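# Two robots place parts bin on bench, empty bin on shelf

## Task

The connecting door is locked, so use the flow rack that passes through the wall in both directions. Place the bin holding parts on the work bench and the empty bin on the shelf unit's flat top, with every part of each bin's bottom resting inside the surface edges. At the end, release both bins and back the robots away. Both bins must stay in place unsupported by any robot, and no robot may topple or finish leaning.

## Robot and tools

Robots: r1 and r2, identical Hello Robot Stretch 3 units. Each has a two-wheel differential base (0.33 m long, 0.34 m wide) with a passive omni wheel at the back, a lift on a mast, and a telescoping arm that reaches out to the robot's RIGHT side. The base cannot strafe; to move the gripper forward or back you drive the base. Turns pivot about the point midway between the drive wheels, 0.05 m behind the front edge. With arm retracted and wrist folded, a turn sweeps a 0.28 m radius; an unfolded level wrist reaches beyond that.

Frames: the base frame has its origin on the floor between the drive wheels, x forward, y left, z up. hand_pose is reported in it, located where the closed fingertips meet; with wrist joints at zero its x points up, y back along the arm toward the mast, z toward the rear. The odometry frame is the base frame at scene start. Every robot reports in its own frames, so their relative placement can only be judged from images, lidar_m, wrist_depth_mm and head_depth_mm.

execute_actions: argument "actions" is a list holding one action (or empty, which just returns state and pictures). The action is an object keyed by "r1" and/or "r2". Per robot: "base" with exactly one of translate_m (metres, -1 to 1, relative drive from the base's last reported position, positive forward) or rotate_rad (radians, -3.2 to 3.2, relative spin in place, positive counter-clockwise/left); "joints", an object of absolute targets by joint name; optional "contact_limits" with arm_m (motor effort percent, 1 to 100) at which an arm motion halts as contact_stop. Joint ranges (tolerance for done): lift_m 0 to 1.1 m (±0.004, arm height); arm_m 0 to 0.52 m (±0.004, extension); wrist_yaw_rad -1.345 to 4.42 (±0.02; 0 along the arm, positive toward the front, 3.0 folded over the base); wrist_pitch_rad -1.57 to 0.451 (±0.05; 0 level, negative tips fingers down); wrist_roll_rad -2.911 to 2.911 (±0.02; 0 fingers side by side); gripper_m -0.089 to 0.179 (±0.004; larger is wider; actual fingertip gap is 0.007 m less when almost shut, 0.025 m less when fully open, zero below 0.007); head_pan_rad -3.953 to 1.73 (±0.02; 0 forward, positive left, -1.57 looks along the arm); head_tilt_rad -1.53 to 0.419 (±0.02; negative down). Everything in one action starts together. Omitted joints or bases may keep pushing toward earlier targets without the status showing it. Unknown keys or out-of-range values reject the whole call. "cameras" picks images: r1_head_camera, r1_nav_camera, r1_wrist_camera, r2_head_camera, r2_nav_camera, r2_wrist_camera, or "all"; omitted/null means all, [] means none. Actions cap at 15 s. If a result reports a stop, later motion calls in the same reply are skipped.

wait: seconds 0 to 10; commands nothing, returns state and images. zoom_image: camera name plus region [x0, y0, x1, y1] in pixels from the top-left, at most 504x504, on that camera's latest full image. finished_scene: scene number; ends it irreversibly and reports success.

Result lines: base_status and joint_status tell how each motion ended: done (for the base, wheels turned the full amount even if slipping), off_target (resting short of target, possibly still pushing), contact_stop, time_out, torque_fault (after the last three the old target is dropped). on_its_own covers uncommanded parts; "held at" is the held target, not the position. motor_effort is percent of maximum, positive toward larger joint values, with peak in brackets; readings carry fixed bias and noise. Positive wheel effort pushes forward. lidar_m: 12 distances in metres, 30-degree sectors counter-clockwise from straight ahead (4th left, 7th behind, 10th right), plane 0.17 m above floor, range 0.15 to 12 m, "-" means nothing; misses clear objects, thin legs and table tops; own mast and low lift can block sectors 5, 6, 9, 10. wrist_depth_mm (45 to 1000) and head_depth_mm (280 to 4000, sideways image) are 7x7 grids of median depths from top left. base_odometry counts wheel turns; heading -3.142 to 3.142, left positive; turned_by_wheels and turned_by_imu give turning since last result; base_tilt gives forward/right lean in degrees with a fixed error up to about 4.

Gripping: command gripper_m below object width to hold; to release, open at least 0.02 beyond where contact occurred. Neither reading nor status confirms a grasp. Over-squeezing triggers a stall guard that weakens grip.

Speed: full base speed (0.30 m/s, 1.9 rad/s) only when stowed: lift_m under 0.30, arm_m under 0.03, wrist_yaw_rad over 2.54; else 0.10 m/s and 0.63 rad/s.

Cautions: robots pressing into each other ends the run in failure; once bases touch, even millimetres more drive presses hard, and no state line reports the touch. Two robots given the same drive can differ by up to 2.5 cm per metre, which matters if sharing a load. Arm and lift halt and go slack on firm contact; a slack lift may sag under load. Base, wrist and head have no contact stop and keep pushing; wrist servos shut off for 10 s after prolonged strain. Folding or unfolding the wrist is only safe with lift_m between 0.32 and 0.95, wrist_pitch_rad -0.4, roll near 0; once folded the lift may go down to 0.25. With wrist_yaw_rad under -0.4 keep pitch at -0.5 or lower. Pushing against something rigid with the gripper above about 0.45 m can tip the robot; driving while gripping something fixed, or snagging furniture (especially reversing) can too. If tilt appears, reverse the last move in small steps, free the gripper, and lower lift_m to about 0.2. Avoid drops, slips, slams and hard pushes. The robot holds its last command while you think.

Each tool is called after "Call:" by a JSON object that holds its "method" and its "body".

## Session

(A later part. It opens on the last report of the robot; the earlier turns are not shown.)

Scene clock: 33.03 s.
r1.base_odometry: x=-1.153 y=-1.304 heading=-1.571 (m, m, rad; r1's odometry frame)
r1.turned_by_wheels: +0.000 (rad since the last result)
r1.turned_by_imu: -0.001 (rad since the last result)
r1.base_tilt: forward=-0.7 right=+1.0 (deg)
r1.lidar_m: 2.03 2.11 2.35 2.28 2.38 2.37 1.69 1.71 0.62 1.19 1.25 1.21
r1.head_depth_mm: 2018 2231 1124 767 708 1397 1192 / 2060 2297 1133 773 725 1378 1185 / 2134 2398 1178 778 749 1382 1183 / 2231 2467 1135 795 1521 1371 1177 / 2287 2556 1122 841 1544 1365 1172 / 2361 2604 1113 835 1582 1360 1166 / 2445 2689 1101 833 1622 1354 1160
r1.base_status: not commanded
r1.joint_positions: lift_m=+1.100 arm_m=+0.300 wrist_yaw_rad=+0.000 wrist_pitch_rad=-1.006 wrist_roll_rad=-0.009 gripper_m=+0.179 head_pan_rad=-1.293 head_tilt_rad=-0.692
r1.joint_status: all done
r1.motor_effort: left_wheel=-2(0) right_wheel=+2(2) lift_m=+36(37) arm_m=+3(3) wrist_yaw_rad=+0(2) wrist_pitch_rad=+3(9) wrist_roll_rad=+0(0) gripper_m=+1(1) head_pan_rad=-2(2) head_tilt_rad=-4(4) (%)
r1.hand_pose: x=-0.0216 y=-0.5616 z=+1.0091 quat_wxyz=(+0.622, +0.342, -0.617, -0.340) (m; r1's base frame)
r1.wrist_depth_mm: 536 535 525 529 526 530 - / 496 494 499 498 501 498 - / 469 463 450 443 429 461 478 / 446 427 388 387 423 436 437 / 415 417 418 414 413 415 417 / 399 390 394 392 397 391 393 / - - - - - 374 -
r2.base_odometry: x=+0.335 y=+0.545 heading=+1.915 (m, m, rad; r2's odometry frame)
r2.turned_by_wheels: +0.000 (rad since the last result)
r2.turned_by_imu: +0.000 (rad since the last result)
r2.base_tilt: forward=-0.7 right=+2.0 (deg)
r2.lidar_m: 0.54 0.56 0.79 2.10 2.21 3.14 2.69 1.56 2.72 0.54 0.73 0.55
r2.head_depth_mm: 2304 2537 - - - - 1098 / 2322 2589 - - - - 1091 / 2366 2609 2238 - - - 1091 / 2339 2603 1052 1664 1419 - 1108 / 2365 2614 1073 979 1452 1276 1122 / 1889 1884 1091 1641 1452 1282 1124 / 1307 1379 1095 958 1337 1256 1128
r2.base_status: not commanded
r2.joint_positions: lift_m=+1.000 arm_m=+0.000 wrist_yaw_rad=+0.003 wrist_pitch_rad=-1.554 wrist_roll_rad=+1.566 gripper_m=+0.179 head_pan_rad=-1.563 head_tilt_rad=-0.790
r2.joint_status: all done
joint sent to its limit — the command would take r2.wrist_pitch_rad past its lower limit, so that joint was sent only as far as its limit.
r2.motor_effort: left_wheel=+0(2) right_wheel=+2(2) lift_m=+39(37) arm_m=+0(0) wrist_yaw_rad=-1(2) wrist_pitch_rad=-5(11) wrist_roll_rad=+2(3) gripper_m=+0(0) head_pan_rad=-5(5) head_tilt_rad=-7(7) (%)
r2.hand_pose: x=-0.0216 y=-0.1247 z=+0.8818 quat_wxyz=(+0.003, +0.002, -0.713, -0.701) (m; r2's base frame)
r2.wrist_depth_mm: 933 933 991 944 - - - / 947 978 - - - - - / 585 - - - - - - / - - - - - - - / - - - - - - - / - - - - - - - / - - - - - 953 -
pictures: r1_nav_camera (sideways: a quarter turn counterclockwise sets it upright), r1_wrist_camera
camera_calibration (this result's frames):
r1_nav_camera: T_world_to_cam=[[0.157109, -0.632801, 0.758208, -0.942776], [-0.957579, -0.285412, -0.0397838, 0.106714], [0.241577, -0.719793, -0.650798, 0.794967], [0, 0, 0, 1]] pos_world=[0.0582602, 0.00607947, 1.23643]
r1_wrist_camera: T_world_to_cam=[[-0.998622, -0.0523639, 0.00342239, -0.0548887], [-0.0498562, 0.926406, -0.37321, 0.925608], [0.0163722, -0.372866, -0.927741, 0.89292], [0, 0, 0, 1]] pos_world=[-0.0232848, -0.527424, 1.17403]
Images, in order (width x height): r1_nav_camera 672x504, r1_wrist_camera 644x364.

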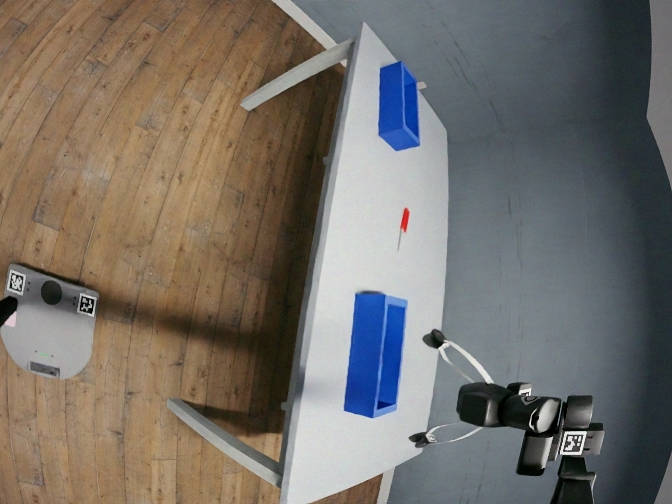

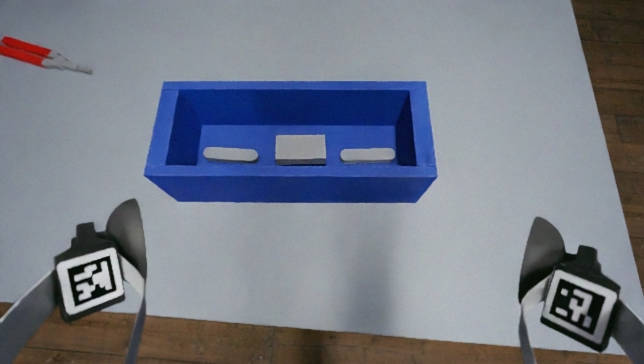

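Call:
{"method": "execute_actions", "body": {"actions": [{"r1":{"base":{"rotate_rad":-0.16}}}], "cameras": []}}

Call:
{"method": "execute_actions", "body": {"actions": [{"r1":{"base":{"translate_m":0.85},"joints":{"arm_m":0.2,"head_pan_rad":-1.57,"head_tilt_rad":-0.8}}}], "cameras": []}}

Call:
{"method": "execute_actions", "body": {"actions": [{"r1":{"base":{"rotate_rad":0.15}}}], "cameras": ["r1_wrist_camera","r1_head_camera"]}}

Scene clock: 34.97 s.
r1.base_odometry: x=-1.153 y=-1.304 heading=-1.731 (m, m, rad; r1's odometry frame)
r1.turned_by_wheels: -0.160 (rad since the last result)
r1.turned_by_imu: -0.159 (rad since the last result)
r1.base_tilt: forward=-0.7 right=+1.0 (deg)
r1.lidar_m: 2.03 2.05 2.48 2.28 2.30 2.51 2.30 1.68 0.62 1.19 1.21 1.21
r1.head_depth_mm: 2007 2235 1120 868 716 1391 1126 / 2043 2284 1126 777 728 1378 1183 / 2089 2339 1183 779 748 1379 1183 / 2131 2366 1138 788 744 1373 1166 / 2134 2413 1117 786 1510 1358 1169 / 2197 2467 1111 838 1509 1349 1165 / 2227 2512 1100 830 1519 1350 1159
r1.base_status: done
r1.joint_positions: lift_m=+1.100 arm_m=+0.300 wrist_yaw_rad=+0.000 wrist_pitch_rad=-1.006 wrist_roll_rad=-0.009 gripper_m=+0.179 head_pan_rad=-1.293 head_tilt_rad=-0.692
r1.joint_status: not commanded
r1.motor_effort: left_wheel=+1(6) right_wheel=-2(5) lift_m=+35(35) arm_m=+2(3) wrist_yaw_rad=+0(1) wrist_pitch_rad=+3(3) wrist_roll_rad=-1(0) gripper_m=+1(0) head_pan_rad=-2(2) head_tilt_rad=-4(4) (%)
r1.hand_pose: x=-0.0216 y=-0.5616 z=+1.0091 quat_wxyz=(+0.622, +0.342, -0.617, -0.340) (m; r1's base frame)
r1.wrist_depth_mm: 537 531 528 529 531 - - / 501 493 499 487 490 - - / 396 424 430 454 461 473 - / 365 389 383 430 441 435 - / 412 413 415 411 413 410 - / - 389 393 387 393 396 - / - - - - - - -
r2.base_odometry: x=+0.335 y=+0.545 heading=+1.915 (m, m, rad; r2's odometry frame)
r2.turned_by_wheels: +0.000 (rad since the last result)
r2.turned_by_imu: +0.000 (rad since the last result)
r2.base_tilt: forward=-0.6 right=+2.2 (deg)
r2.lidar_m: 0.54 0.56 0.79 2.10 2.20 3.13 2.69 1.56 2.72 0.55 0.73 0.55
r2.head_depth_mm: 2313 2579 - - - - 1103 / 2310 2584 - - - - 1092 / 2354 2601 2226 - - - 1097 / 2327 2587 1061 1667 1436 - 1111 / 2360 2600 1076 978 1449 1267 1124 / 1882 1893 1088 1640 1457 1282 1120 / 1328 1371 1091 953 1336 1255 1133
r2.base_status: not commanded
r2.joint_positions: lift_m=+1.000 arm_m=+0.000 wrist_yaw_rad=+0.003 wrist_pitch_rad=-1.554 wrist_roll_rad=+1.566 gripper_m=+0.179 head_pan_rad=-1.563 head_tilt_rad=-0.790
r2.joint_status: not commanded
r2.motor_effort: left_wheel=+0(1) right_wheel=+2(3) lift_m=+39(39) arm_m=+0(0) wrist_yaw_rad=-1(2) wrist_pitch_rad=-5(5) wrist_roll_rad=+2(3) gripper_m=+0(1) head_pan_rad=-5(5) head_tilt_rad=-6(6) (%)
r2.hand_pose: x=-0.0216 y=-0.1247 z=+0.8818 quat_wxyz=(+0.003, +0.002, -0.713, -0.701) (m; r2's base frame)
r2.wrist_depth_mm: 952 958 957 944 - - - / 919 933 - - - - - / 580 - - - - - - / - - - - - - - / - - - - - - - / - - - - - - - / - - - - - 943 -
pictures: none
No camera images: the call's "cameras" was empty. Leave "cameras" out to get every camera's image.

Scene clock: 44.87 s.
r1.base_odometry: x=-1.288 y=-2.143 heading=-1.731 (m, m, rad; r1's odometry frame)
r1.turned_by_wheels: +0.000 (rad since the last result)
r1.turned_by_imu: -0.004 (rad since the last result)
r1.base_tilt: forward=-0.7 right=+1.0 (deg)
r1.lidar_m: 1.18 1.19 1.48 2.39 2.42 3.00 2.51 1.23 1.17 1.07 0.48 1.29
r1.head_depth_mm: 2223 2365 975 764 683 1315 1153 / - 2324 961 763 677 1310 1149 / - - 922 712 657 1309 1144 / 2006 2222 943 696 653 1300 1133 / 2006 2245 909 686 650 1289 1129 / 1996 2233 933 677 632 1289 1130 / 1974 2205 927 696 628 1262 1089
r1.base_status: done
r1.joint_positions: lift_m=+1.100 arm_m=+0.200 wrist_yaw_rad=+0.000 wrist_pitch_rad=-1.006 wrist_roll_rad=-0.009 gripper_m=+0.179 head_pan_rad=-1.563 head_tilt_rad=-0.790
r1.joint_status: all done
r1.motor_effort: left_wheel=+2(7) right_wheel=-2(3) lift_m=+35(35) arm_m=-1(1) wrist_yaw_rad=+0(0) wrist_pitch_rad=+3(3) wrist_roll_rad=-1(0) gripper_m=+1(1) head_pan_rad=-2(16) head_tilt_rad=-5(17) (%)
r1.hand_pose: x=-0.0216 y=-0.4620 z=+1.0091 quat_wxyz=(+0.622, +0.342, -0.616, -0.340) (m; r1's base frame)
r1.wrist_depth_mm: - 535 536 525 530 530 528 / 503 506 499 502 495 491 488 / 470 400 400 423 459 465 462 / 437 414 424 401 434 438 434 / 419 364 403 406 416 410 409 / - 394 394 391 392 390 391 / 375 375 378 380 - - -
r2.base_odometry: x=+0.335 y=+0.545 heading=+1.915 (m, m, rad; r2's odometry frame)
r2.turned_by_wheels: +0.000 (rad since the last result)
r2.turned_by_imu: +0.001 (rad since the last result)
r2.base_tilt: forward=-0.4 right=+2.2 (deg)
r2.lidar_m: 0.54 0.57 0.79 2.10 2.20 3.14 2.69 1.56 2.73 0.54 0.73 0.55
r2.head_depth_mm: 2300 2553 - - - - 1097 / 2347 2593 - - - - 1089 / 2343 2576 2235 - - - 1094 / 2359 2608 1057 1660 1426 - 1111 / 2361 2615 1076 977 1449 1279 1121 / 1901 1889 1099 1629 1459 1277 1127 / 1324 1375 1094 957 1320 1256 1128
r2.base_status: not commanded
r2.joint_positions: lift_m=+1.000 arm_m=+0.000 wrist_yaw_rad=+0.003 wrist_pitch_rad=-1.554 wrist_roll_rad=+1.566 gripper_m=+0.179 head_pan_rad=-1.563 head_tilt_rad=-0.790
r2.joint_status: not commanded
r2.motor_effort: left_wheel=-2(1) right_wheel=+2(2) lift_m=+38(39) arm_m=+0(0) wrist_yaw_rad=-2(2) wrist_pitch_rad=-5(5) wrist_roll_rad=+3(3) gripper_m=+0(0) head_pan_rad=-4(4) head_tilt_rad=-6(6) (%)
r2.hand_pose: x=-0.0216 y=-0.1247 z=+0.8818 quat_wxyz=(+0.003, +0.002, -0.713, -0.701) (m; r2's base frame)
r2.wrist_depth_mm: 948 949 958 987 - - - / 971 983 - - - - - / 579 - - - - - - / - - - - - - - / - - - - - - - / - - - - - - - / - - - - - 985 -
pictures: none
No camera images: the call's "cameras" was empty. Leave "cameras" out to get every camera's image.

Scene clock: 46.40 s.
r1.base_odometry: x=-1.288 y=-2.143 heading=-1.581 (m, m, rad; r1's odometry frame)
r1.turned_by_wheels: +0.150 (rad since the last result)
r1.turned_by_imu: +0.148 (rad since the last result)
r1.base_tilt: forward=-0.7 right=+1.0 (deg)
r1.lidar_m: 1.18 1.23 1.69 2.40 2.50 3.28 2.51 1.23 1.11 1.07 0.48 1.22
r1.head_depth_mm: 2110 2231 975 766 648 1319 1151 / - 2226 965 700 644 1314 1140 / - - 924 693 657 1306 1145 / 2012 2240 946 690 655 1303 1137 / 2028 2289 914 685 650 1287 1127 / 2055 2281 935 723 646 1266 1109 / 2055 2332 2253 735 645 1206 1120
r1.base_status: done
r1.joint_positions: lift_m=+1.100 arm_m=+0.200 wrist_yaw_rad=+0.000 wrist_pitch_rad=-1.006 wrist_roll_rad=-0.009 gripper_m=+0.179 head_pan_rad=-1.563 head_tilt_rad=-0.790
r1.joint_status: not commanded
r1.motor_effort: left_wheel=-1(6) right_wheel=+2(6) lift_m=+36(36) arm_m=-1(2) wrist_yaw_rad=+0(0) wrist_pitch_rad=+3(3) wrist_roll_rad=+0(0) gripper_m=+1(1) head_pan_rad=-2(2) head_tilt_rad=-5(5) (%)
r1.hand_pose: x=-0.0216 y=-0.4620 z=+1.0091 quat_wxyz=(+0.622, +0.342, -0.616, -0.340) (m; r1's base frame)
r1.wrist_depth_mm: - 539 528 526 524 530 523 / - 503 497 499 494 492 496 / - 463 379 402 389 463 463 / - 441 395 426 420 433 437 / - 417 405 404 408 411 414 / - 390 392 392 389 393 394 / - - 382 374 368 370 365
r2.base_odometry: x=+0.335 y=+0.545 heading=+1.915 (m, m, rad; r2's odometry frame)
r2.turned_by_wheels: +0.000 (rad since the last result)
r2.turned_by_imu: +0.000 (rad since the last result)
r2.base_tilt: forward=-0.7 right=+2.0 (deg)
r2.lidar_m: 0.54 0.56 0.80 2.09 2.21 3.11 2.68 1.56 2.73 0.54 0.73 0.55
r2.head_depth_mm: 2331 2567 - - - - 1103 / 2310 2591 - - - - 1093 / 2319 2612 2240 - - - 1091 / 2347 2627 1063 1664 1419 - 1114 / 2356 2658 1071 983 1448 1278 1121 / 1879 1897 1090 1639 1457 1288 1123 / 1316 1370 1101 957 1334 1246 1129
r2.base_status: not commanded
r2.joint_positions: lift_m=+1.000 arm_m=+0.000 wrist_yaw_rad=+0.003 wrist_pitch_rad=-1.554 wrist_roll_rad=+1.566 gripper_m=+0.179 head_pan_rad=-1.563 head_tilt_rad=-0.790
r2.joint_status: not commanded
r2.motor_effort: left_wheel=-1(1) right_wheel=+2(2) lift_m=+39(39) arm_m=+0(0) wrist_yaw_rad=-1(1) wrist_pitch_rad=-5(5) wrist_roll_rad=+2(3) gripper_m=+0(0) head_pan_rad=-4(4) head_tilt_rad=-6(6) (%)
r2.hand_pose: x=-0.0216 y=-0.1247 z=+0.8818 quat_wxyz=(+0.003, +0.002, -0.713, -0.701) (m; r2's base frame)
r2.wrist_depth_mm: 961 971 971 950 - - - / 994 967 - - - - - / 577 - - - - - - / - - - - - - - / - - - - - - - / - - - - - - - / - - - - - 943 -
pictures: r1_head_camera (sideways: a quarter turn clockwise sets it upright), r1_wrist_camera
camera_calibration (this result's frames):
r1_head_camera: T_world_to_cam=[[-0.0523837, 0.706013, -0.706259, 0.9371], [0.998391, 0.0216525, -0.0524063, 0.0630157], [-0.0217073, -0.707868, -0.706011, 0.878647], [0, 0, 0, 1]] pos_world=[0.00524745, -0.0410022, 1.28547]
r1_wrist_camera: T_world_to_cam=[[-0.998622, -0.0523643, 0.0034116, -0.0496629], [-0.0498559, 0.926483, -0.373019, 0.83318], [0.0163721, -0.372676, -0.927817, 0.930197], [0, 0, 0, 1]] pos_world=[-0.0232848, -0.427866, 1.17401]
Images, in order (width x height): r1_head_camera 896x504, r1_wrist_camera 644x364.

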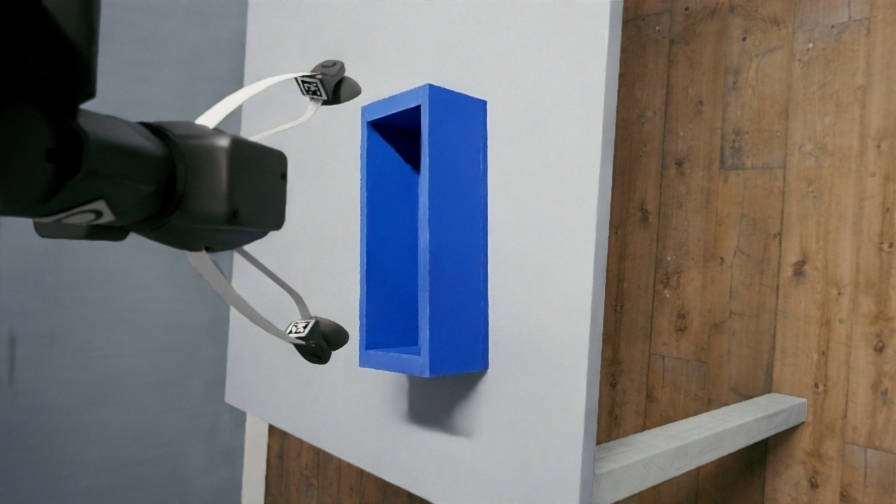

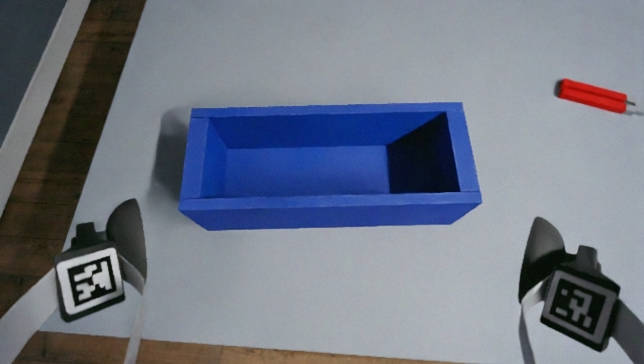

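Call:
{"method": "execute_actions", "body": {"actions": [{"r1":{"joints":{"arm_m":0.448,"wrist_pitch_rad":-1.55,"wrist_roll_rad":1.57,"lift_m":1.02}}}], "cameras": ["r1_wrist_camera","r1_head_camera"]}}

Scene clock: 49.63 s.
r1.base_odometry: x=-1.288 y=-2.143 heading=-1.581 (m, m, rad; r1's odometry frame)
r1.turned_by_wheels: +0.000 (rad since the last result)
r1.turned_by_imu: -0.001 (rad since the last result)
r1.base_tilt: forward=-0.7 right=+0.9 (deg)
r1.lidar_m: 1.18 1.23 1.68 2.40 2.50 3.26 2.50 1.23 1.11 1.07 0.48 1.22
r1.head_depth_mm: - 2267 969 765 649 1324 1152 / 2031 2199 964 700 644 1308 1145 / - 2228 955 692 656 1305 1141 / 2021 2271 950 686 656 1293 1138 / 2045 2262 942 682 649 1298 1128 / 2042 2263 931 720 647 1268 1103 / 2057 2347 2249 737 644 1210 1125
r1.base_status: not commanded
r1.joint_positions: lift_m=+1.020 arm_m=+0.448 wrist_yaw_rad=+0.000 wrist_pitch_rad=-1.543 wrist_roll_rad=+1.566 gripper_m=+0.179 head_pan_rad=-1.563 head_tilt_rad=-0.790
r1.joint_status: all done
r1.motor_effort: left_wheel=-2(1) right_wheel=+2(2) lift_m=+22(31) arm_m=+4(5) wrist_yaw_rad=+0(0) wrist_pitch_rad=-4(5) wrist_roll_rad=+2(1) gripper_m=+1(1) head_pan_rad=-2(2) head_tilt_rad=-5(5) (%)
r1.hand_pose: x=-0.0215 y=-0.5755 z=+0.9022 quat_wxyz=(+0.002, +0.001, -0.717, -0.697) (m; r1's base frame)
r1.wrist_depth_mm: 288 283 230 240 270 273 952 / 298 293 262 275 278 277 964 / 303 297 281 284 287 284 - / 312 309 292 289 296 296 - / 324 319 295 301 302 301 - / 331 328 322 310 311 311 - / 345 339 332 309 322 325 -
r2.base_odometry: x=+0.335 y=+0.545 heading=+1.915 (m, m, rad; r2's odometry frame)
r2.turned_by_wheels: +0.000 (rad since the last result)
r2.turned_by_imu: +0.000 (rad since the last result)
r2.base_tilt: forward=-0.5 right=+2.1 (deg)
r2.lidar_m: 0.54 0.56 0.79 2.10 2.20 3.12 2.69 1.56 2.73 0.55 0.73 0.55
r2.head_depth_mm: 2312 2551 - - - - 1099 / 2309 2572 - - - - 1097 / 2315 2595 2221 - - - 1094 / 2333 2622 1057 1663 1433 - 1105 / 2323 2596 1076 978 1445 1275 1117 / 1894 1905 1093 1642 1464 1283 1127 / 1306 1380 1098 961 1332 1253 1133
r2.base_status: not commanded
r2.joint_positions: lift_m=+1.000 arm_m=+0.000 wrist_yaw_rad=+0.003 wrist_pitch_rad=-1.554 wrist_roll_rad=+1.566 gripper_m=+0.179 head_pan_rad=-1.563 head_tilt_rad=-0.790
r2.joint_status: not commanded
r2.motor_effort: left_wheel=-1(0) right_wheel=+2(2) lift_m=+38(39) arm_m=+0(0) wrist_yaw_rad=-1(2) wrist_pitch_rad=-5(5) wrist_roll_rad=+2(2) gripper_m=+0(0) head_pan_rad=-5(4) head_tilt_rad=-7(6) (%)
r2.hand_pose: x=-0.0216 y=-0.1247 z=+0.8818 quat_wxyz=(+0.003, +0.002, -0.713, -0.701) (m; r2's base frame)
r2.wrist_depth_mm: 948 945 930 - - - - / 977 996 - - - - - / 589 - - - - - - / - - - - - - - / - - - - - - - / - - - - - - - / - - - - - 955 -
pictures: r1_head_camera (sideways: a quarter turn clockwise sets it upright), r1_wrist_camera
camera_calibration (this result's frames):
r1_head_camera: T_world_to_cam=[[-0.0523261, 0.706102, -0.706174, 0.936989], [0.998393, 0.0215764, -0.0524047, 0.0630135], [-0.0217663, -0.707782, -0.706096, 0.878758], [0, 0, 0, 1]] pos_world=[0.00524405, -0.0410001, 1.28547]
r1_wrist_camera: T_world_to_cam=[[-0.0417783, 0.997733, -0.0527531, 0.620419], [0.982699, 0.0505693, 0.178171, -0.080686], [0.180435, -0.0443967, -0.982584, 1.03058], [0, 0, 0, 1]] pos_world=[-0.0807431, -0.569178, 1.05974]
Images, in order (width x height): r1_head_camera 896x504, r1_wrist_camera 644x364.

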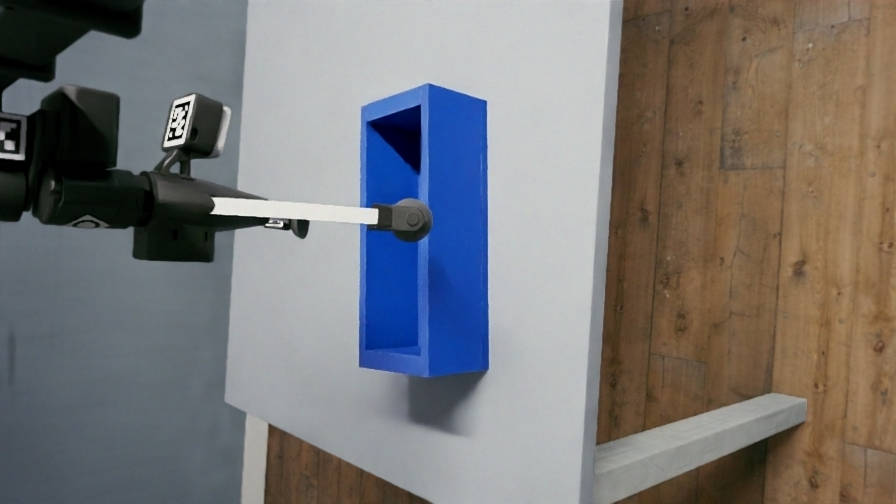

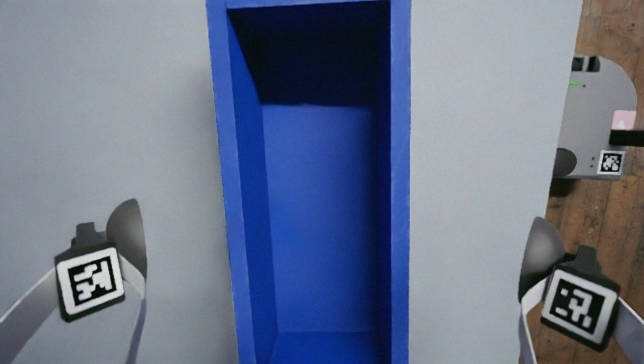

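Call:
{"method": "execute_actions", "body": {"actions": [{"r1":{"joints":{"arm_m":0.458,"lift_m":0.92}}}], "cameras": ["r1_wrist_camera","r1_head_camera"]}}

Scene clock: 51.53 s.
r1.base_odometry: x=-1.288 y=-2.143 heading=-1.581 (m, m, rad; r1's odometry frame)
r1.turned_by_wheels: +0.000 (rad since the last result)
r1.turned_by_imu: +0.000 (rad since the last result)
r1.base_tilt: forward=-0.7 right=+1.0 (deg)
r1.lidar_m: 1.18 1.23 1.69 2.40 2.49 3.27 2.50 1.23 1.11 1.07 0.48 1.22
r1.head_depth_mm: 2012 2230 - 744 634 1317 1149 / 1983 - 927 699 646 1304 1144 / 1994 - 910 691 656 1308 1143 / 2032 2254 915 691 653 1307 1135 / 2028 2274 937 684 651 1288 1136 / 2044 2257 930 721 645 1264 1113 / 2061 2335 2249 738 642 1202 1117
r1.base_status: not commanded
r1.joint_positions: lift_m=+0.920 arm_m=+0.458 wrist_yaw_rad=+0.000 wrist_pitch_rad=-1.543 wrist_roll_rad=+1.566 gripper_m=+0.179 head_pan_rad=-1.563 head_tilt_rad=-0.790
r1.joint_status: all done
r1.motor_effort: left_wheel=-1(1) right_wheel=+2(2) lift_m=+22(22) arm_m=+3(2) wrist_yaw_rad=+0(0) wrist_pitch_rad=-4(4) wrist_roll_rad=+2(2) gripper_m=+1(1) head_pan_rad=-2(1) head_tilt_rad=-5(5) (%)
r1.hand_pose: x=-0.0215 y=-0.5855 z=+0.8022 quat_wxyz=(+0.002, +0.001, -0.717, -0.698) (m; r1's base frame)
r1.wrist_depth_mm: 192 105 170 175 172 107 178 / 195 113 168 180 177 108 183 / 203 112 166 185 181 109 188 / 208 204 164 190 186 111 192 / 215 116 162 196 192 112 198 / - 168 159 203 197 114 203 / 228 226 157 209 202 164 214
r2.base_odometry: x=+0.335 y=+0.545 heading=+1.915 (m, m, rad; r2's odometry frame)
r2.turned_by_wheels: +0.000 (rad since the last result)
r2.turned_by_imu: +0.000 (rad since the last result)
r2.base_tilt: forward=-0.6 right=+1.9 (deg)
r2.lidar_m: 0.54 0.57 0.79 2.10 2.20 3.11 2.69 1.56 2.73 0.55 0.73 0.55
r2.head_depth_mm: 2300 2555 - - - - 1097 / 2310 2574 - - - - 1091 / 2342 2623 2228 - - - 1097 / 2361 2611 1055 1674 1430 - 1113 / 2366 2627 1078 976 1453 1284 1124 / 1892 1892 1092 1642 1450 1282 1126 / 1316 1369 1093 954 1335 1256 1130
r2.base_status: not commanded
r2.joint_positions: lift_m=+1.000 arm_m=+0.000 wrist_yaw_rad=+0.003 wrist_pitch_rad=-1.554 wrist_roll_rad=+1.566 gripper_m=+0.179 head_pan_rad=-1.563 head_tilt_rad=-0.790
r2.joint_status: not commanded
r2.motor_effort: left_wheel=-1(1) right_wheel=+2(2) lift_m=+39(39) arm_m=+0(0) wrist_yaw_rad=-2(1) wrist_pitch_rad=-5(5) wrist_roll_rad=+3(2) gripper_m=+0(0) head_pan_rad=-5(4) head_tilt_rad=-6(6) (%)
r2.hand_pose: x=-0.0216 y=-0.1247 z=+0.8818 quat_wxyz=(+0.003, +0.002, -0.713, -0.701) (m; r2's base frame)
r2.wrist_depth_mm: 927 939 970 982 - - - / 971 994 - - - - - / 584 - - - - - - / - - - - - - - / - - - - - - - / - - - - - - - / - - - - - 957 -
pictures: r1_head_camera (sideways: a quarter turn clockwise sets it upright), r1_wrist_camera
camera_calibration (this result's frames):
r1_head_camera: T_world_to_cam=[[-0.0523261, 0.706102, -0.706174, 0.936989], [0.998393, 0.0215764, -0.0524047, 0.0630135], [-0.0217663, -0.707782, -0.706096, 0.878758], [0, 0, 0, 1]] pos_world=[0.00524405, -0.0410001, 1.28547]
r1_wrist_camera: T_world_to_cam=[[-0.0417782, 0.997749, -0.0524516, 0.624814], [0.982699, 0.0505153, 0.178187, -0.0624102], [0.180435, -0.0440998, -0.982598, 0.932064], [0, 0, 0, 1]] pos_world=[-0.0807431, -0.579151, 0.959737]
Images, in order (width x height): r1_head_camera 896x504, r1_wrist_camera 644x364.

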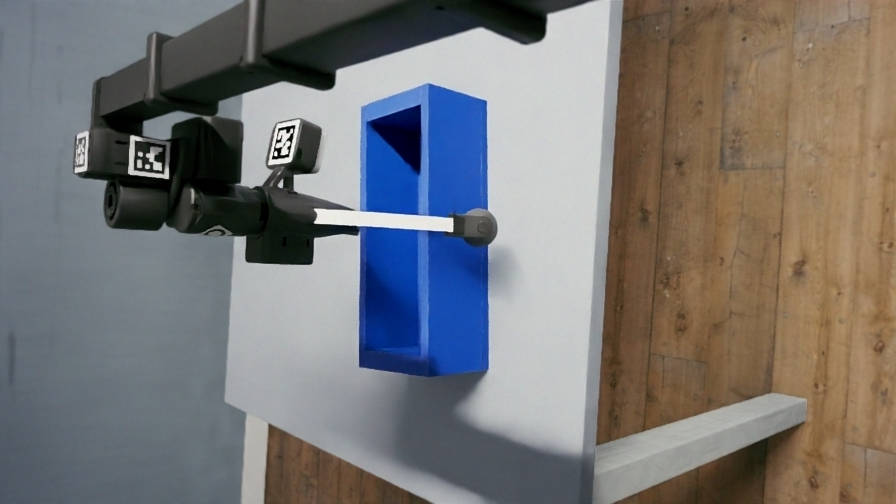

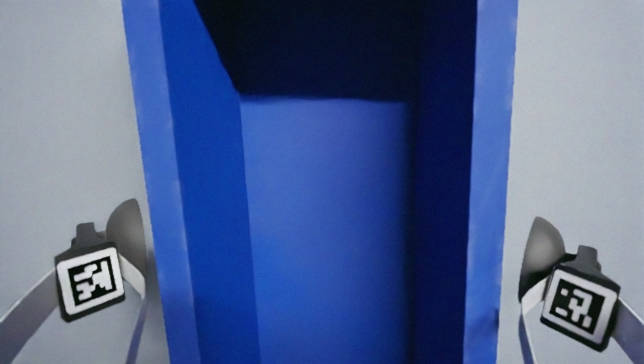

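Call:
{"method": "execute_actions", "body": {"actions": [{"r1":{"joints":{"arm_m":0.461,"lift_m":0.91}}}], "cameras": []}}

Call:
{"method": "execute_actions", "body": {"actions": [{"r1":{"joints":{"gripper_m":0.07}}}], "cameras": []}}

Call:
{"method": "execute_actions", "body": {"actions": [{"r1":{"joints":{"lift_m":1.05}}}], "cameras": ["r1_wrist_camera","r1_head_camera"]}}

Scene clock: 52.47 s.
r1.base_odometry: x=-1.288 y=-2.143 heading=-1.581 (m, m, rad; r1's odometry frame)
r1.turned_by_wheels: +0.000 (rad since the last result)
r1.turned_by_imu: +0.000 (rad since the last result)
r1.base_tilt: forward=-0.7 right=+0.9 (deg)
r1.lidar_m: 1.18 1.23 1.69 2.40 2.50 3.27 2.51 1.23 1.11 1.07 0.48 1.22
r1.head_depth_mm: 1991 2216 - 741 632 1319 1149 / 1989 - 928 702 646 1319 1144 / 1976 - 902 691 657 1317 1141 / 2019 2279 909 690 654 1302 1141 / 2038 2302 941 684 651 1294 1128 / 2073 2284 931 721 644 1270 1108 / 2054 2310 2252 737 644 1207 1123
r1.base_status: not commanded
r1.joint_positions: lift_m=+0.910 arm_m=+0.461 wrist_yaw_rad=+0.000 wrist_pitch_rad=-1.548 wrist_roll_rad=+1.566 gripper_m=+0.179 head_pan_rad=-1.563 head_tilt_rad=-0.790
r1.joint_status: all done
r1.motor_effort: left_wheel=-1(2) right_wheel=+2(2) lift_m=+21(24) arm_m=+3(3) wrist_yaw_rad=+0(0) wrist_pitch_rad=-1(4) wrist_roll_rad=+2(2) gripper_m=+1(1) head_pan_rad=-2(2) head_tilt_rad=-5(4) (%)
r1.hand_pose: x=-0.0215 y=-0.5871 z=+0.7923 quat_wxyz=(+0.002, +0.001, -0.715, -0.699) (m; r1's base frame)
r1.wrist_depth_mm: 181 95 166 166 163 93 170 / 186 101 163 170 167 94 174 / 191 100 161 175 171 96 178 / 197 107 159 180 176 105 184 / 202 105 156 186 182 101 190 / - 108 154 191 188 104 194 / 217 213 152 198 193 108 204
r2.base_odometry: x=+0.335 y=+0.545 heading=+1.915 (m, m, rad; r2's odometry frame)
r2.turned_by_wheels: +0.000 (rad since the last result)
r2.turned_by_imu: +0.000 (rad since the last result)
r2.base_tilt: forward=-0.6 right=+2.1 (deg)
r2.lidar_m: 0.54 0.56 0.79 2.10 2.21 3.12 2.69 1.56 2.72 0.55 0.73 0.55
r2.head_depth_mm: 2323 2546 - - - - 1098 / 2337 2564 - - - - 1090 / 2333 2579 2257 - - - 1092 / 2354 2611 1051 1663 1429 - 1109 / 2373 2616 1078 980 1453 1279 1129 / 1882 1904 1087 1630 1452 1289 1127 / 1310 1367 1100 954 1340 1256 1125
r2.base_status: not commanded
r2.joint_positions: lift_m=+1.000 arm_m=+0.000 wrist_yaw_rad=+0.003 wrist_pitch_rad=-1.554 wrist_roll_rad=+1.566 gripper_m=+0.179 head_pan_rad=-1.563 head_tilt_rad=-0.790
r2.joint_status: not commanded
r2.motor_effort: left_wheel=-1(1) right_wheel=+2(2) lift_m=+39(39) arm_m=+0(0) wrist_yaw_rad=-2(1) wrist_pitch_rad=-5(5) wrist_roll_rad=+3(3) gripper_m=+1(0) head_pan_rad=-4(4) head_tilt_rad=-6(6) (%)
r2.hand_pose: x=-0.0216 y=-0.1247 z=+0.8818 quat_wxyz=(+0.003, +0.002, -0.713, -0.701) (m; r2's base frame)
r2.wrist_depth_mm: 962 962 950 985 - - - / 966 948 - - - - - / 584 - - - - - - / - - - - - - - / - - - - - - - / - - - - - - - / - - - - - 972 -
pictures: none
No camera images: the call's "cameras" was empty. Leave "cameras" out to get every camera's image.

Scene clock: 54.03 s.
r1.base_odometry: x=-1.288 y=-2.143 heading=-1.581 (m, m, rad; r1's odometry frame)
r1.turned_by_wheels: +0.000 (rad since the last result)
r1.turned_by_imu: +0.000 (rad since the last result)
r1.base_tilt: forward=-0.6 right=+1.0 (deg)
r1.lidar_m: 1.18 1.22 1.68 2.40 2.49 3.27 2.51 1.23 1.11 1.07 0.48 1.22
r1.head_depth_mm: 2007 2237 - 742 632 1320 1147 / 1977 - 932 701 645 1313 1145 / 1986 - 920 693 656 1307 1138 / 2042 2247 913 691 655 1300 1139 / 2038 2282 939 685 650 1299 1137 / 2061 2292 932 719 648 1260 1110 / 2046 2342 2260 738 658 1214 1121
r1.base_status: not commanded
r1.joint_positions: lift_m=+0.910 arm_m=+0.461 wrist_yaw_rad=+0.003 wrist_pitch_rad=-1.555 wrist_roll_rad=+1.564 gripper_m=+0.072 head_pan_rad=-1.563 head_tilt_rad=-0.790
r1.joint_status: all done
r1.motor_effort: left_wheel=-1(1) right_wheel=+2(2) lift_m=+21(22) arm_m=+2(3) wrist_yaw_rad=+0(1) wrist_pitch_rad=+3(3) wrist_roll_rad=+3(3) gripper_m=-32(100) head_pan_rad=-2(2) head_tilt_rad=-4(5) (%)
r1.hand_pose: x=-0.0216 y=-0.5853 z=+0.7925 quat_wxyz=(+0.004, +0.003, -0.712, -0.702) (m; r1's base frame)
r1.wrist_depth_mm: 182 97 167 166 165 92 173 / 187 102 165 172 169 100 177 / 192 109 164 177 174 102 182 / 198 109 161 182 179 103 187 / 204 107 160 188 183 104 190 / - 111 157 193 188 106 196 / 219 214 156 198 196 110 206
r2.base_odometry: x=+0.335 y=+0.545 heading=+1.915 (m, m, rad; r2's odometry frame)
r2.turned_by_wheels: +0.000 (rad since the last result)
r2.turned_by_imu: +0.000 (rad since the last result)
r2.base_tilt: forward=-0.6 right=+1.9 (deg)
r2.lidar_m: 0.54 0.56 0.80 2.10 2.20 3.12 2.69 1.56 2.73 0.55 0.73 0.55
r2.head_depth_mm: 2296 2555 - - - - 1092 / 2324 2595 - - - - 1092 / 2328 2600 2229 - - - 1097 / 2360 2587 1058 1659 1430 - 1113 / 2388 2643 1072 978 1450 1278 1119 / 1878 1878 1092 1639 1451 1284 1122 / 1319 1373 1094 958 1332 1258 1126
r2.base_status: not commanded
r2.joint_positions: lift_m=+1.000 arm_m=+0.000 wrist_yaw_rad=+0.003 wrist_pitch_rad=-1.554 wrist_roll_rad=+1.566 gripper_m=+0.179 head_pan_rad=-1.563 head_tilt_rad=-0.790
r2.joint_status: not commanded
r2.motor_effort: left_wheel=-1(1) right_wheel=+2(3) lift_m=+39(39) arm_m=+0(0) wrist_yaw_rad=-1(2) wrist_pitch_rad=-5(5) wrist_roll_rad=+3(2) gripper_m=+0(0) head_pan_rad=-4(4) head_tilt_rad=-7(6) (%)
r2.hand_pose: x=-0.0216 y=-0.1247 z=+0.8818 quat_wxyz=(+0.003, +0.002, -0.713, -0.701) (m; r2's base frame)
r2.wrist_depth_mm: 934 928 976 966 - - - / 965 - - - - - - / 572 - - - - - - / - - - - - - - / - - - - - - - / - - - - - - - / - - - - - 957 -
pictures: none
No camera images: the call's "cameras" was empty. Leave "cameras" out to get every camera's image.

Scene clock: 56.77 s.
r1.base_odometry: x=-1.288 y=-2.143 heading=-1.581 (m, m, rad; r1's odometry frame)
r1.turned_by_wheels: +0.000 (rad since the last result)
r1.turned_by_imu: -0.001 (rad since the last result)
r1.base_tilt: forward=-0.7 right=+1.0 (deg)
r1.lidar_m: 1.18 1.23 1.69 2.40 2.50 3.27 2.51 1.23 1.11 1.07 0.48 1.22
r1.head_depth_mm: 2013 2237 972 764 645 1312 1150 / 2087 2270 628 739 644 1319 1143 / - 2301 651 731 655 1305 1132 / 2003 2293 652 729 653 1304 1135 / 2037 2260 643 722 650 1298 1131 / 2036 2280 865 736 643 1262 1113 / 2057 2342 2259 734 659 1205 1113
r1.base_status: not commanded
r1.joint_positions: lift_m=+1.050 arm_m=+0.461 wrist_yaw_rad=+0.002 wrist_pitch_rad=-1.543 wrist_roll_rad=+1.566 gripper_m=+0.071 head_pan_rad=-1.563 head_tilt_rad=-0.792
r1.joint_status: all done
r1.motor_effort: left_wheel=+0(3) right_wheel=+1(8) lift_m=+37(41) arm_m=+2(3) wrist_yaw_rad=-1(3) wrist_pitch_rad=-4(6) wrist_roll_rad=+2(6) gripper_m=-20(33) head_pan_rad=-2(2) head_tilt_rad=-4(5) (%)
r1.hand_pose: x=-0.0216 y=-0.5885 z=+0.9315 quat_wxyz=(+0.003, +0.002, -0.717, -0.698) (m; r1's base frame)
r1.wrist_depth_mm: 315 312 161 187 184 295 964 / 327 319 161 193 190 304 - / 335 327 160 199 191 311 - / 342 340 159 204 193 322 - / 351 352 158 211 194 328 - / 365 - 158 216 196 130 - / 377 370 157 223 196 357 -
r2.base_odometry: x=+0.335 y=+0.545 heading=+1.915 (m, m, rad; r2's odometry frame)
r2.turned_by_wheels: +0.000 (rad since the last result)
r2.turned_by_imu: +0.000 (rad since the last result)
r2.base_tilt: forward=-0.4 right=+2.1 (deg)
r2.lidar_m: 0.54 0.56 0.79 2.10 2.20 3.12 2.69 1.57 2.72 0.55 0.73 0.55
r2.head_depth_mm: 2306 2562 - - - - 1099 / 2301 2563 - - - - 1093 / 2363 2578 2234 - - - 1095 / 2346 2638 1057 1667 1437 - 1115 / 2355 2602 1079 980 1445 1285 1122 / 1877 1882 1092 1638 1450 1286 1119 / 1315 1363 1096 961 1333 1252 1130
r2.base_status: not commanded
r2.joint_positions: lift_m=+1.000 arm_m=+0.000 wrist_yaw_rad=+0.003 wrist_pitch_rad=-1.554 wrist_roll_rad=+1.566 gripper_m=+0.179 head_pan_rad=-1.563 head_tilt_rad=-0.790
r2.joint_status: not commanded
r2.motor_effort: left_wheel=-2(1) right_wheel=+3(2) lift_m=+39(39) arm_m=+0(0) wrist_yaw_rad=-2(1) wrist_pitch_rad=-5(5) wrist_roll_rad=+3(3) gripper_m=+0(0) head_pan_rad=-5(4) head_tilt_rad=-6(7) (%)
r2.hand_pose: x=-0.0216 y=-0.1247 z=+0.8818 quat_wxyz=(+0.003, +0.002, -0.713, -0.701) (m; r2's base frame)
r2.wrist_depth_mm: 936 915 936 957 - - - / 959 968 - - - - - / 593 - - - - - - / - - - - - - - / - - - - - - - / - - - - - - - / - - - - - 950 -
pictures: r1_head_camera (sideways: a quarter turn clockwise sets it upright), r1_wrist_camera
camera_calibration (this result's frames):
r1_head_camera: T_world_to_cam=[[-0.0520963, 0.707122, -0.70517, 0.935679], [0.998399, 0.0213153, -0.052385, 0.0629878], [-0.0220117, -0.706771, -0.7071, 0.880066], [0, 0, 0, 1]] pos_world=[0.0052301, -0.0409765, 1.28541]
r1_wrist_camera: T_world_to_cam=[[-0.0443037, 0.997648, -0.0523066, 0.634425], [0.982571, 0.052976, 0.178177, -0.0838145], [0.180529, -0.0435011, -0.982607, 1.05939], [0, 0, 0, 1]] pos_world=[-0.0807887, -0.582408, 1.08908]
Images, in order (width x height): r1_head_camera 896x504, r1_wrist_camera 644x364.

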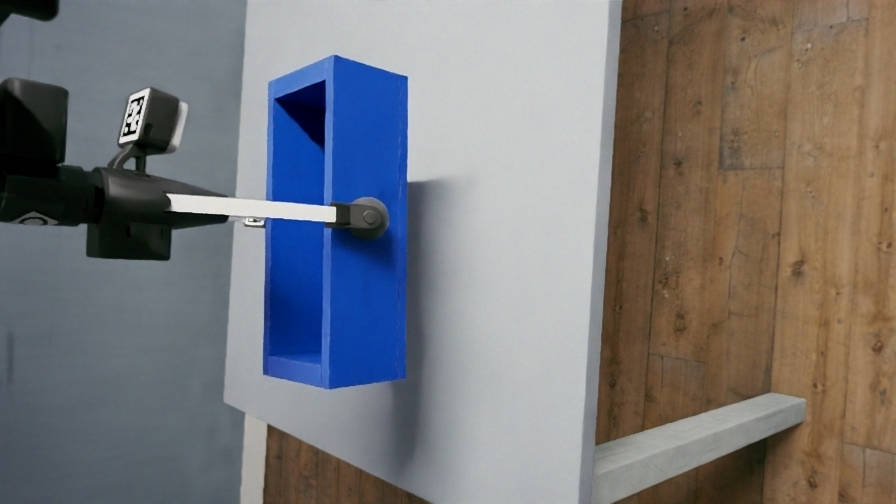

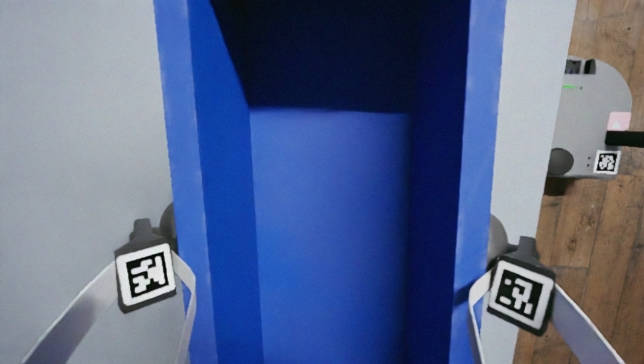

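Call:
{"method": "execute_actions", "body": {"actions": [{"r1":{"base":{"rotate_rad":-0.065},"joints":{"arm_m":0.2}}}], "cameras": []}}

Call:
{"method": "execute_actions", "body": {"actions": [{"r1":{"base":{"translate_m":-1.0}}}], "cameras": []}}

Call:
{"method": "execute_actions", "body": {"actions": [{"r1":{"base":{"translate_m":-1.0},"joints":{"head_pan_rad":-2.4,"head_tilt_rad":-0.6}}}], "cameras": ["r1_head_camera","r1_nav_camera"]}}

Scene clock: 61.83 s.
r1.base_odometry: x=-1.288 y=-2.143 heading=-1.646 (m, m, rad; r1's odometry frame)
r1.turned_by_wheels: -0.065 (rad since the last result)
r1.turned_by_imu: -0.066 (rad since the last result)
r1.base_tilt: forward=-0.7 right=+1.0 (deg)
r1.lidar_m: 1.18 1.21 1.58 2.40 2.46 3.24 2.51 1.23 1.13 1.07 0.48 1.24
r1.head_depth_mm: - - 1048 744 416 1318 1150 / - - 929 500 430 1310 1141 / - - - 497 428 1303 1138 / 2047 2290 - 495 454 1303 1134 / 2022 2274 939 492 424 1294 1126 / 2005 2203 933 489 416 1258 1117 / 2013 2249 924 734 602 877 1102
r1.base_status: done
r1.joint_positions: lift_m=+1.050 arm_m=+0.200 wrist_yaw_rad=+0.002 wrist_pitch_rad=-1.543 wrist_roll_rad=+1.566 gripper_m=+0.071 head_pan_rad=-1.563 head_tilt_rad=-0.792
r1.joint_status: all done
r1.motor_effort: left_wheel=+1(6) right_wheel=-2(7) lift_m=+37(37) arm_m=-2(2) wrist_yaw_rad=-1(1) wrist_pitch_rad=-4(4) wrist_roll_rad=+2(2) gripper_m=-20(20) head_pan_rad=-2(2) head_tilt_rad=-4(4) (%)
r1.hand_pose: x=-0.0216 y=-0.3279 z=+0.9315 quat_wxyz=(+0.003, +0.002, -0.717, -0.698) (m; r1's base frame)
r1.wrist_depth_mm: 316 314 161 188 185 969 984 / 323 321 160 192 190 116 - / 333 334 160 199 192 119 - / 345 338 159 205 192 - - / 356 351 159 210 194 - - / 366 - 157 217 196 129 - / 379 373 157 225 196 - -
r2.base_odometry: x=+0.335 y=+0.545 heading=+1.915 (m, m, rad; r2's odometry frame)
r2.turned_by_wheels: +0.000 (rad since the last result)
r2.turned_by_imu: +0.000 (rad since the last result)
r2.base_tilt: forward=-0.6 right=+1.9 (deg)
r2.lidar_m: 0.54 0.56 0.79 2.10 2.20 3.13 2.69 1.57 2.73 0.55 0.73 0.55
r2.head_depth_mm: 2304 2580 - - - - 1091 / 2316 2567 - - - - 1095 / 2318 2585 2230 - - - 1096 / 2331 2594 1055 1667 1432 - 1114 / 2362 2598 1075 978 1450 1283 1125 / 1881 1906 1098 1631 1461 1281 1124 / 1315 1371 1093 956 1333 1261 1126
r2.base_status: not commanded
r2.joint_positions: lift_m=+1.000 arm_m=+0.000 wrist_yaw_rad=+0.003 wrist_pitch_rad=-1.554 wrist_roll_rad=+1.566 gripper_m=+0.179 head_pan_rad=-1.563 head_tilt_rad=-0.790
r2.joint_status: not commanded
r2.motor_effort: left_wheel=-1(0) right_wheel=+3(2) lift_m=+38(39) arm_m=+0(0) wrist_yaw_rad=-2(1) wrist_pitch_rad=-5(5) wrist_roll_rad=+2(3) gripper_m=+0(0) head_pan_rad=-5(5) head_tilt_rad=-7(6) (%)
r2.hand_pose: x=-0.0216 y=-0.1247 z=+0.8818 quat_wxyz=(+0.003, +0.002, -0.713, -0.701) (m; r2's base frame)
r2.wrist_depth_mm: 925 940 970 980 - - - / 952 - - - - - - / 579 - - - - - - / - - - - - - - / - - - - - - - / - - - - - - - / - - - - - 956 -
pictures: none
No camera images: the call's "cameras" was empty. Leave "cameras" out to get every camera's image.

Scene clock: 72.90 s.
r1.base_odometry: x=-1.213 y=-1.145 heading=-1.646 (m, m, rad; r1's odometry frame)
r1.turned_by_wheels: +0.000 (rad since the last result)
r1.turned_by_imu: +0.000 (rad since the last result)
r1.base_tilt: forward=-0.7 right=+1.0 (deg)
r1.lidar_m: 2.18 2.23 2.47 2.34 2.39 2.26 1.51 1.52 0.50 0.50 1.15 1.33
r1.head_depth_mm: - - 2581 1819 416 1314 1149 / - - 2263 499 430 1317 1145 / - - - 496 429 1132 1136 / 2085 2317 - 494 454 1296 1132 / 2087 2286 935 492 423 1292 1126 / 2069 2255 929 490 416 1265 1127 / 2058 2258 925 705 641 1277 1125
r1.base_status: done
r1.joint_positions: lift_m=+1.050 arm_m=+0.200 wrist_yaw_rad=+0.002 wrist_pitch_rad=-1.543 wrist_roll_rad=+1.566 gripper_m=+0.071 head_pan_rad=-1.563 head_tilt_rad=-0.792
r1.joint_status: not commanded
r1.motor_effort: left_wheel=+1(3) right_wheel=-1(6) lift_m=+37(37) arm_m=-2(1) wrist_yaw_rad=-1(0) wrist_pitch_rad=-4(4) wrist_roll_rad=+2(2) gripper_m=-20(20) head_pan_rad=-2(2) head_tilt_rad=-4(4) (%)
r1.hand_pose: x=-0.0216 y=-0.3279 z=+0.9315 quat_wxyz=(+0.003, +0.002, -0.717, -0.698) (m; r1's base frame)
r1.wrist_depth_mm: 315 311 161 188 185 981 987 / 326 319 161 193 190 116 - / 335 331 160 198 192 119 - / 345 340 159 205 194 - - / 358 347 158 210 195 - - / 341 - 158 217 196 130 - / 319 375 156 225 197 - -
r2.base_odometry: x=+0.335 y=+0.545 heading=+1.915 (m, m, rad; r2's odometry frame)
r2.turned_by_wheels: +0.000 (rad since the last result)
r2.turned_by_imu: +0.001 (rad since the last result)
r2.base_tilt: forward=-0.5 right=+2.1 (deg)
r2.lidar_m: 0.54 0.56 0.79 2.10 2.20 3.12 2.70 1.57 2.73 0.55 0.73 0.55
r2.head_depth_mm: 2318 2551 - - - - 1096 / 2324 2583 - - - - 1095 / 2339 2595 2267 - - - 1093 / 2345 2608 1054 1659 1425 - 1108 / 2354 2614 1076 979 1440 1282 1120 / 1901 1882 1093 1645 1455 1279 1120 / 1318 1375 1090 960 1334 1254 1125
r2.base_status: not commanded
r2.joint_positions: lift_m=+1.000 arm_m=+0.000 wrist_yaw_rad=+0.003 wrist_pitch_rad=-1.554 wrist_roll_rad=+1.566 gripper_m=+0.179 head_pan_rad=-1.563 head_tilt_rad=-0.790
r2.joint_status: not commanded
r2.motor_effort: left_wheel=-1(0) right_wheel=+2(2) lift_m=+39(39) arm_m=+0(0) wrist_yaw_rad=-1(2) wrist_pitch_rad=-5(5) wrist_roll_rad=+3(2) gripper_m=+0(0) head_pan_rad=-4(4) head_tilt_rad=-6(6) (%)
r2.hand_pose: x=-0.0216 y=-0.1247 z=+0.8818 quat_wxyz=(+0.003, +0.002, -0.713, -0.701) (m; r2's base frame)
r2.wrist_depth_mm: 945 963 965 983 - - - / 963 956 - - - - - / 580 - - - - - - / - - - - - - - / - - - - - - - / - - - - - - - / - - - - - 932 -
pictures: none
No camera images: the call's "cameras" was empty. Leave "cameras" out to get every camera's image.

Scene clock: 83.97 s.
r1.base_odometry: x=-1.139 y=-0.148 heading=-1.645 (m, m, rad; r1's odometry frame)
r1.turned_by_wheels: +0.000 (rad since the last result)
r1.turned_by_imu: +0.000 (rad since the last result)
r1.base_tilt: forward=-0.6 right=+1.0 (deg)
r1.lidar_m: 2.32 3.29 2.41 2.29 1.71 1.20 1.14 0.60 0.65 2.49 1.44 0.98
r1.head_depth_mm: 998 1058 - - - 1407 1247 / 1072 1133 - - - 1434 1234 / 1151 - - - 1643 1461 1231 / 1243 - - - 818 941 1151 / 1353 - - - 925 1102 1191 / 1477 - - - 1072 1206 1217 / 1629 - - 2091 984 393 1183
r1.base_status: done
r1.joint_positions: lift_m=+1.050 arm_m=+0.200 wrist_yaw_rad=+0.002 wrist_pitch_rad=-1.543 wrist_roll_rad=+1.566 gripper_m=+0.071 head_pan_rad=-2.393 head_tilt_rad=-0.606
r1.joint_status: all done
r1.motor_effort: left_wheel=+2(2) right_wheel=+0(6) lift_m=+37(37) arm_m=-2(1) wrist_yaw_rad=+0(1) wrist_pitch_rad=-3(4) wrist_roll_rad=+2(2) gripper_m=-20(20) head_pan_rad=-2(29) head_tilt_rad=+4(24) (%)
r1.hand_pose: x=-0.0216 y=-0.3279 z=+0.9315 quat_wxyz=(+0.003, +0.002, -0.717, -0.698) (m; r1's base frame)
r1.wrist_depth_mm: - - 161 187 184 973 - / - - 161 192 190 116 - / - - 159 198 191 119 - / - - 159 204 192 - - / - - 158 210 195 - - / - - 158 218 195 129 - / - - 156 225 197 - -
r2.base_odometry: x=+0.335 y=+0.545 heading=+1.915 (m, m, rad; r2's odometry frame)
r2.turned_by_wheels: +0.000 (rad since the last result)
r2.turned_by_imu: +0.001 (rad since the last result)
r2.base_tilt: forward=-0.7 right=+2.0 (deg)
r2.lidar_m: 0.54 0.56 0.79 2.10 2.21 3.13 2.70 1.57 2.73 0.55 0.73 0.55
r2.head_depth_mm: 2315 2562 - - - - 1097 / 2333 2579 - - - - 1092 / 2356 2597 2228 - - - 1097 / 2350 2589 1059 1659 1423 - 1110 / 2371 2625 1070 980 1455 1280 1118 / 1882 1894 1092 1643 1451 1278 1123 / 1320 1368 1098 955 1329 1260 1131
r2.base_status: not commanded
r2.joint_positions: lift_m=+1.000 arm_m=+0.000 wrist_yaw_rad=+0.003 wrist_pitch_rad=-1.554 wrist_roll_rad=+1.566 gripper_m=+0.179 head_pan_rad=-1.563 head_tilt_rad=-0.790
r2.joint_status: not commanded
r2.motor_effort: left_wheel=-1(1) right_wheel=+2(2) lift_m=+38(39) arm_m=+0(0) wrist_yaw_rad=-1(1) wrist_pitch_rad=-5(5) wrist_roll_rad=+2(3) gripper_m=+0(0) head_pan_rad=-4(4) head_tilt_rad=-6(7) (%)
r2.hand_pose: x=-0.0216 y=-0.1247 z=+0.8818 quat_wxyz=(+0.003, +0.002, -0.713, -0.701) (m; r2's base frame)
r2.wrist_depth_mm: 952 935 969 972 - - - / 932 976 - - - - - / 573 - - - - - - / - - - - - - - / - - - - - - - / - - - - - - - / - - - - - 930 -
pictures: r1_head_camera (sideways: a quarter turn clockwise sets it upright), r1_nav_camera (sideways: a quarter turn counterclockwise sets it upright)
camera_calibration (this result's frames):
r1_head_camera: T_world_to_cam=[[0.38219, 0.419091, -0.823586, 1.08738], [0.682648, -0.728746, -0.0540442, 0.0670868], [-0.622834, -0.541564, -0.564611, 0.69838], [0, 0, 0, 1]] pos_world=[-0.0264067, -0.0286041, 1.29349]
r1_nav_camera: T_world_to_cam=[[-0.443422, -0.381494, 0.811073, -1.00802], [-0.691358, 0.72148, -0.0386193, 0.103578], [-0.57044, -0.577866, -0.583668, 0.712593], [0, 0, 0, 1]] pos_world=[0.0311211, -0.0475007, 1.2375]
Images, in order (width x height): r1_head_camera 896x504, r1_nav_camera 672x504.

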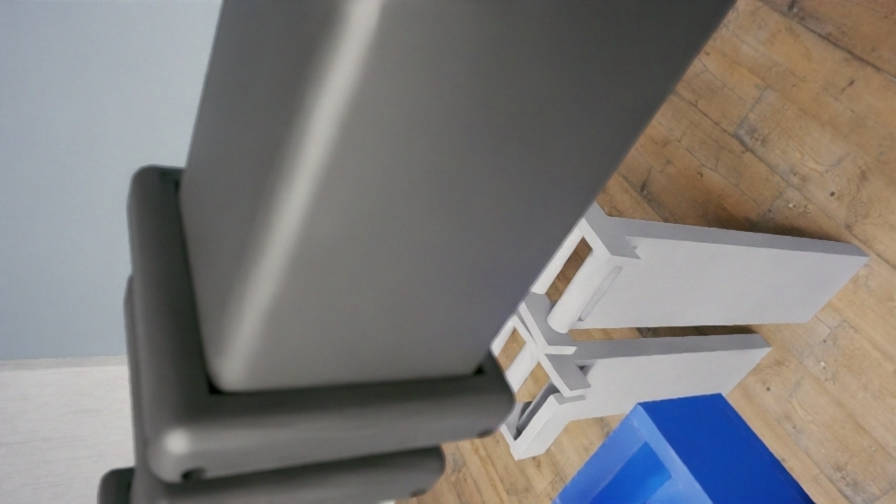

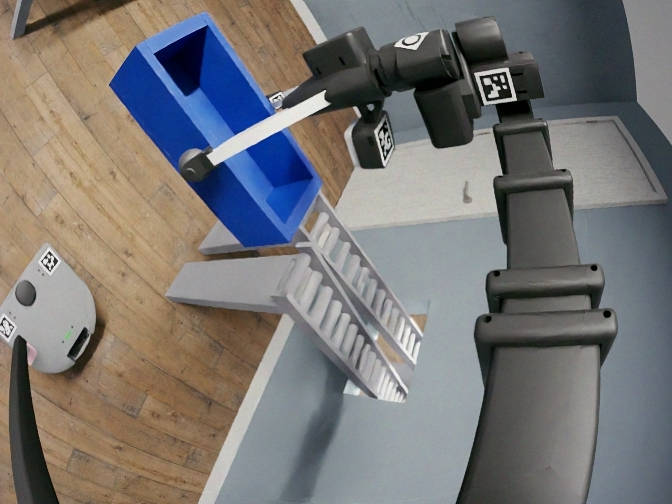

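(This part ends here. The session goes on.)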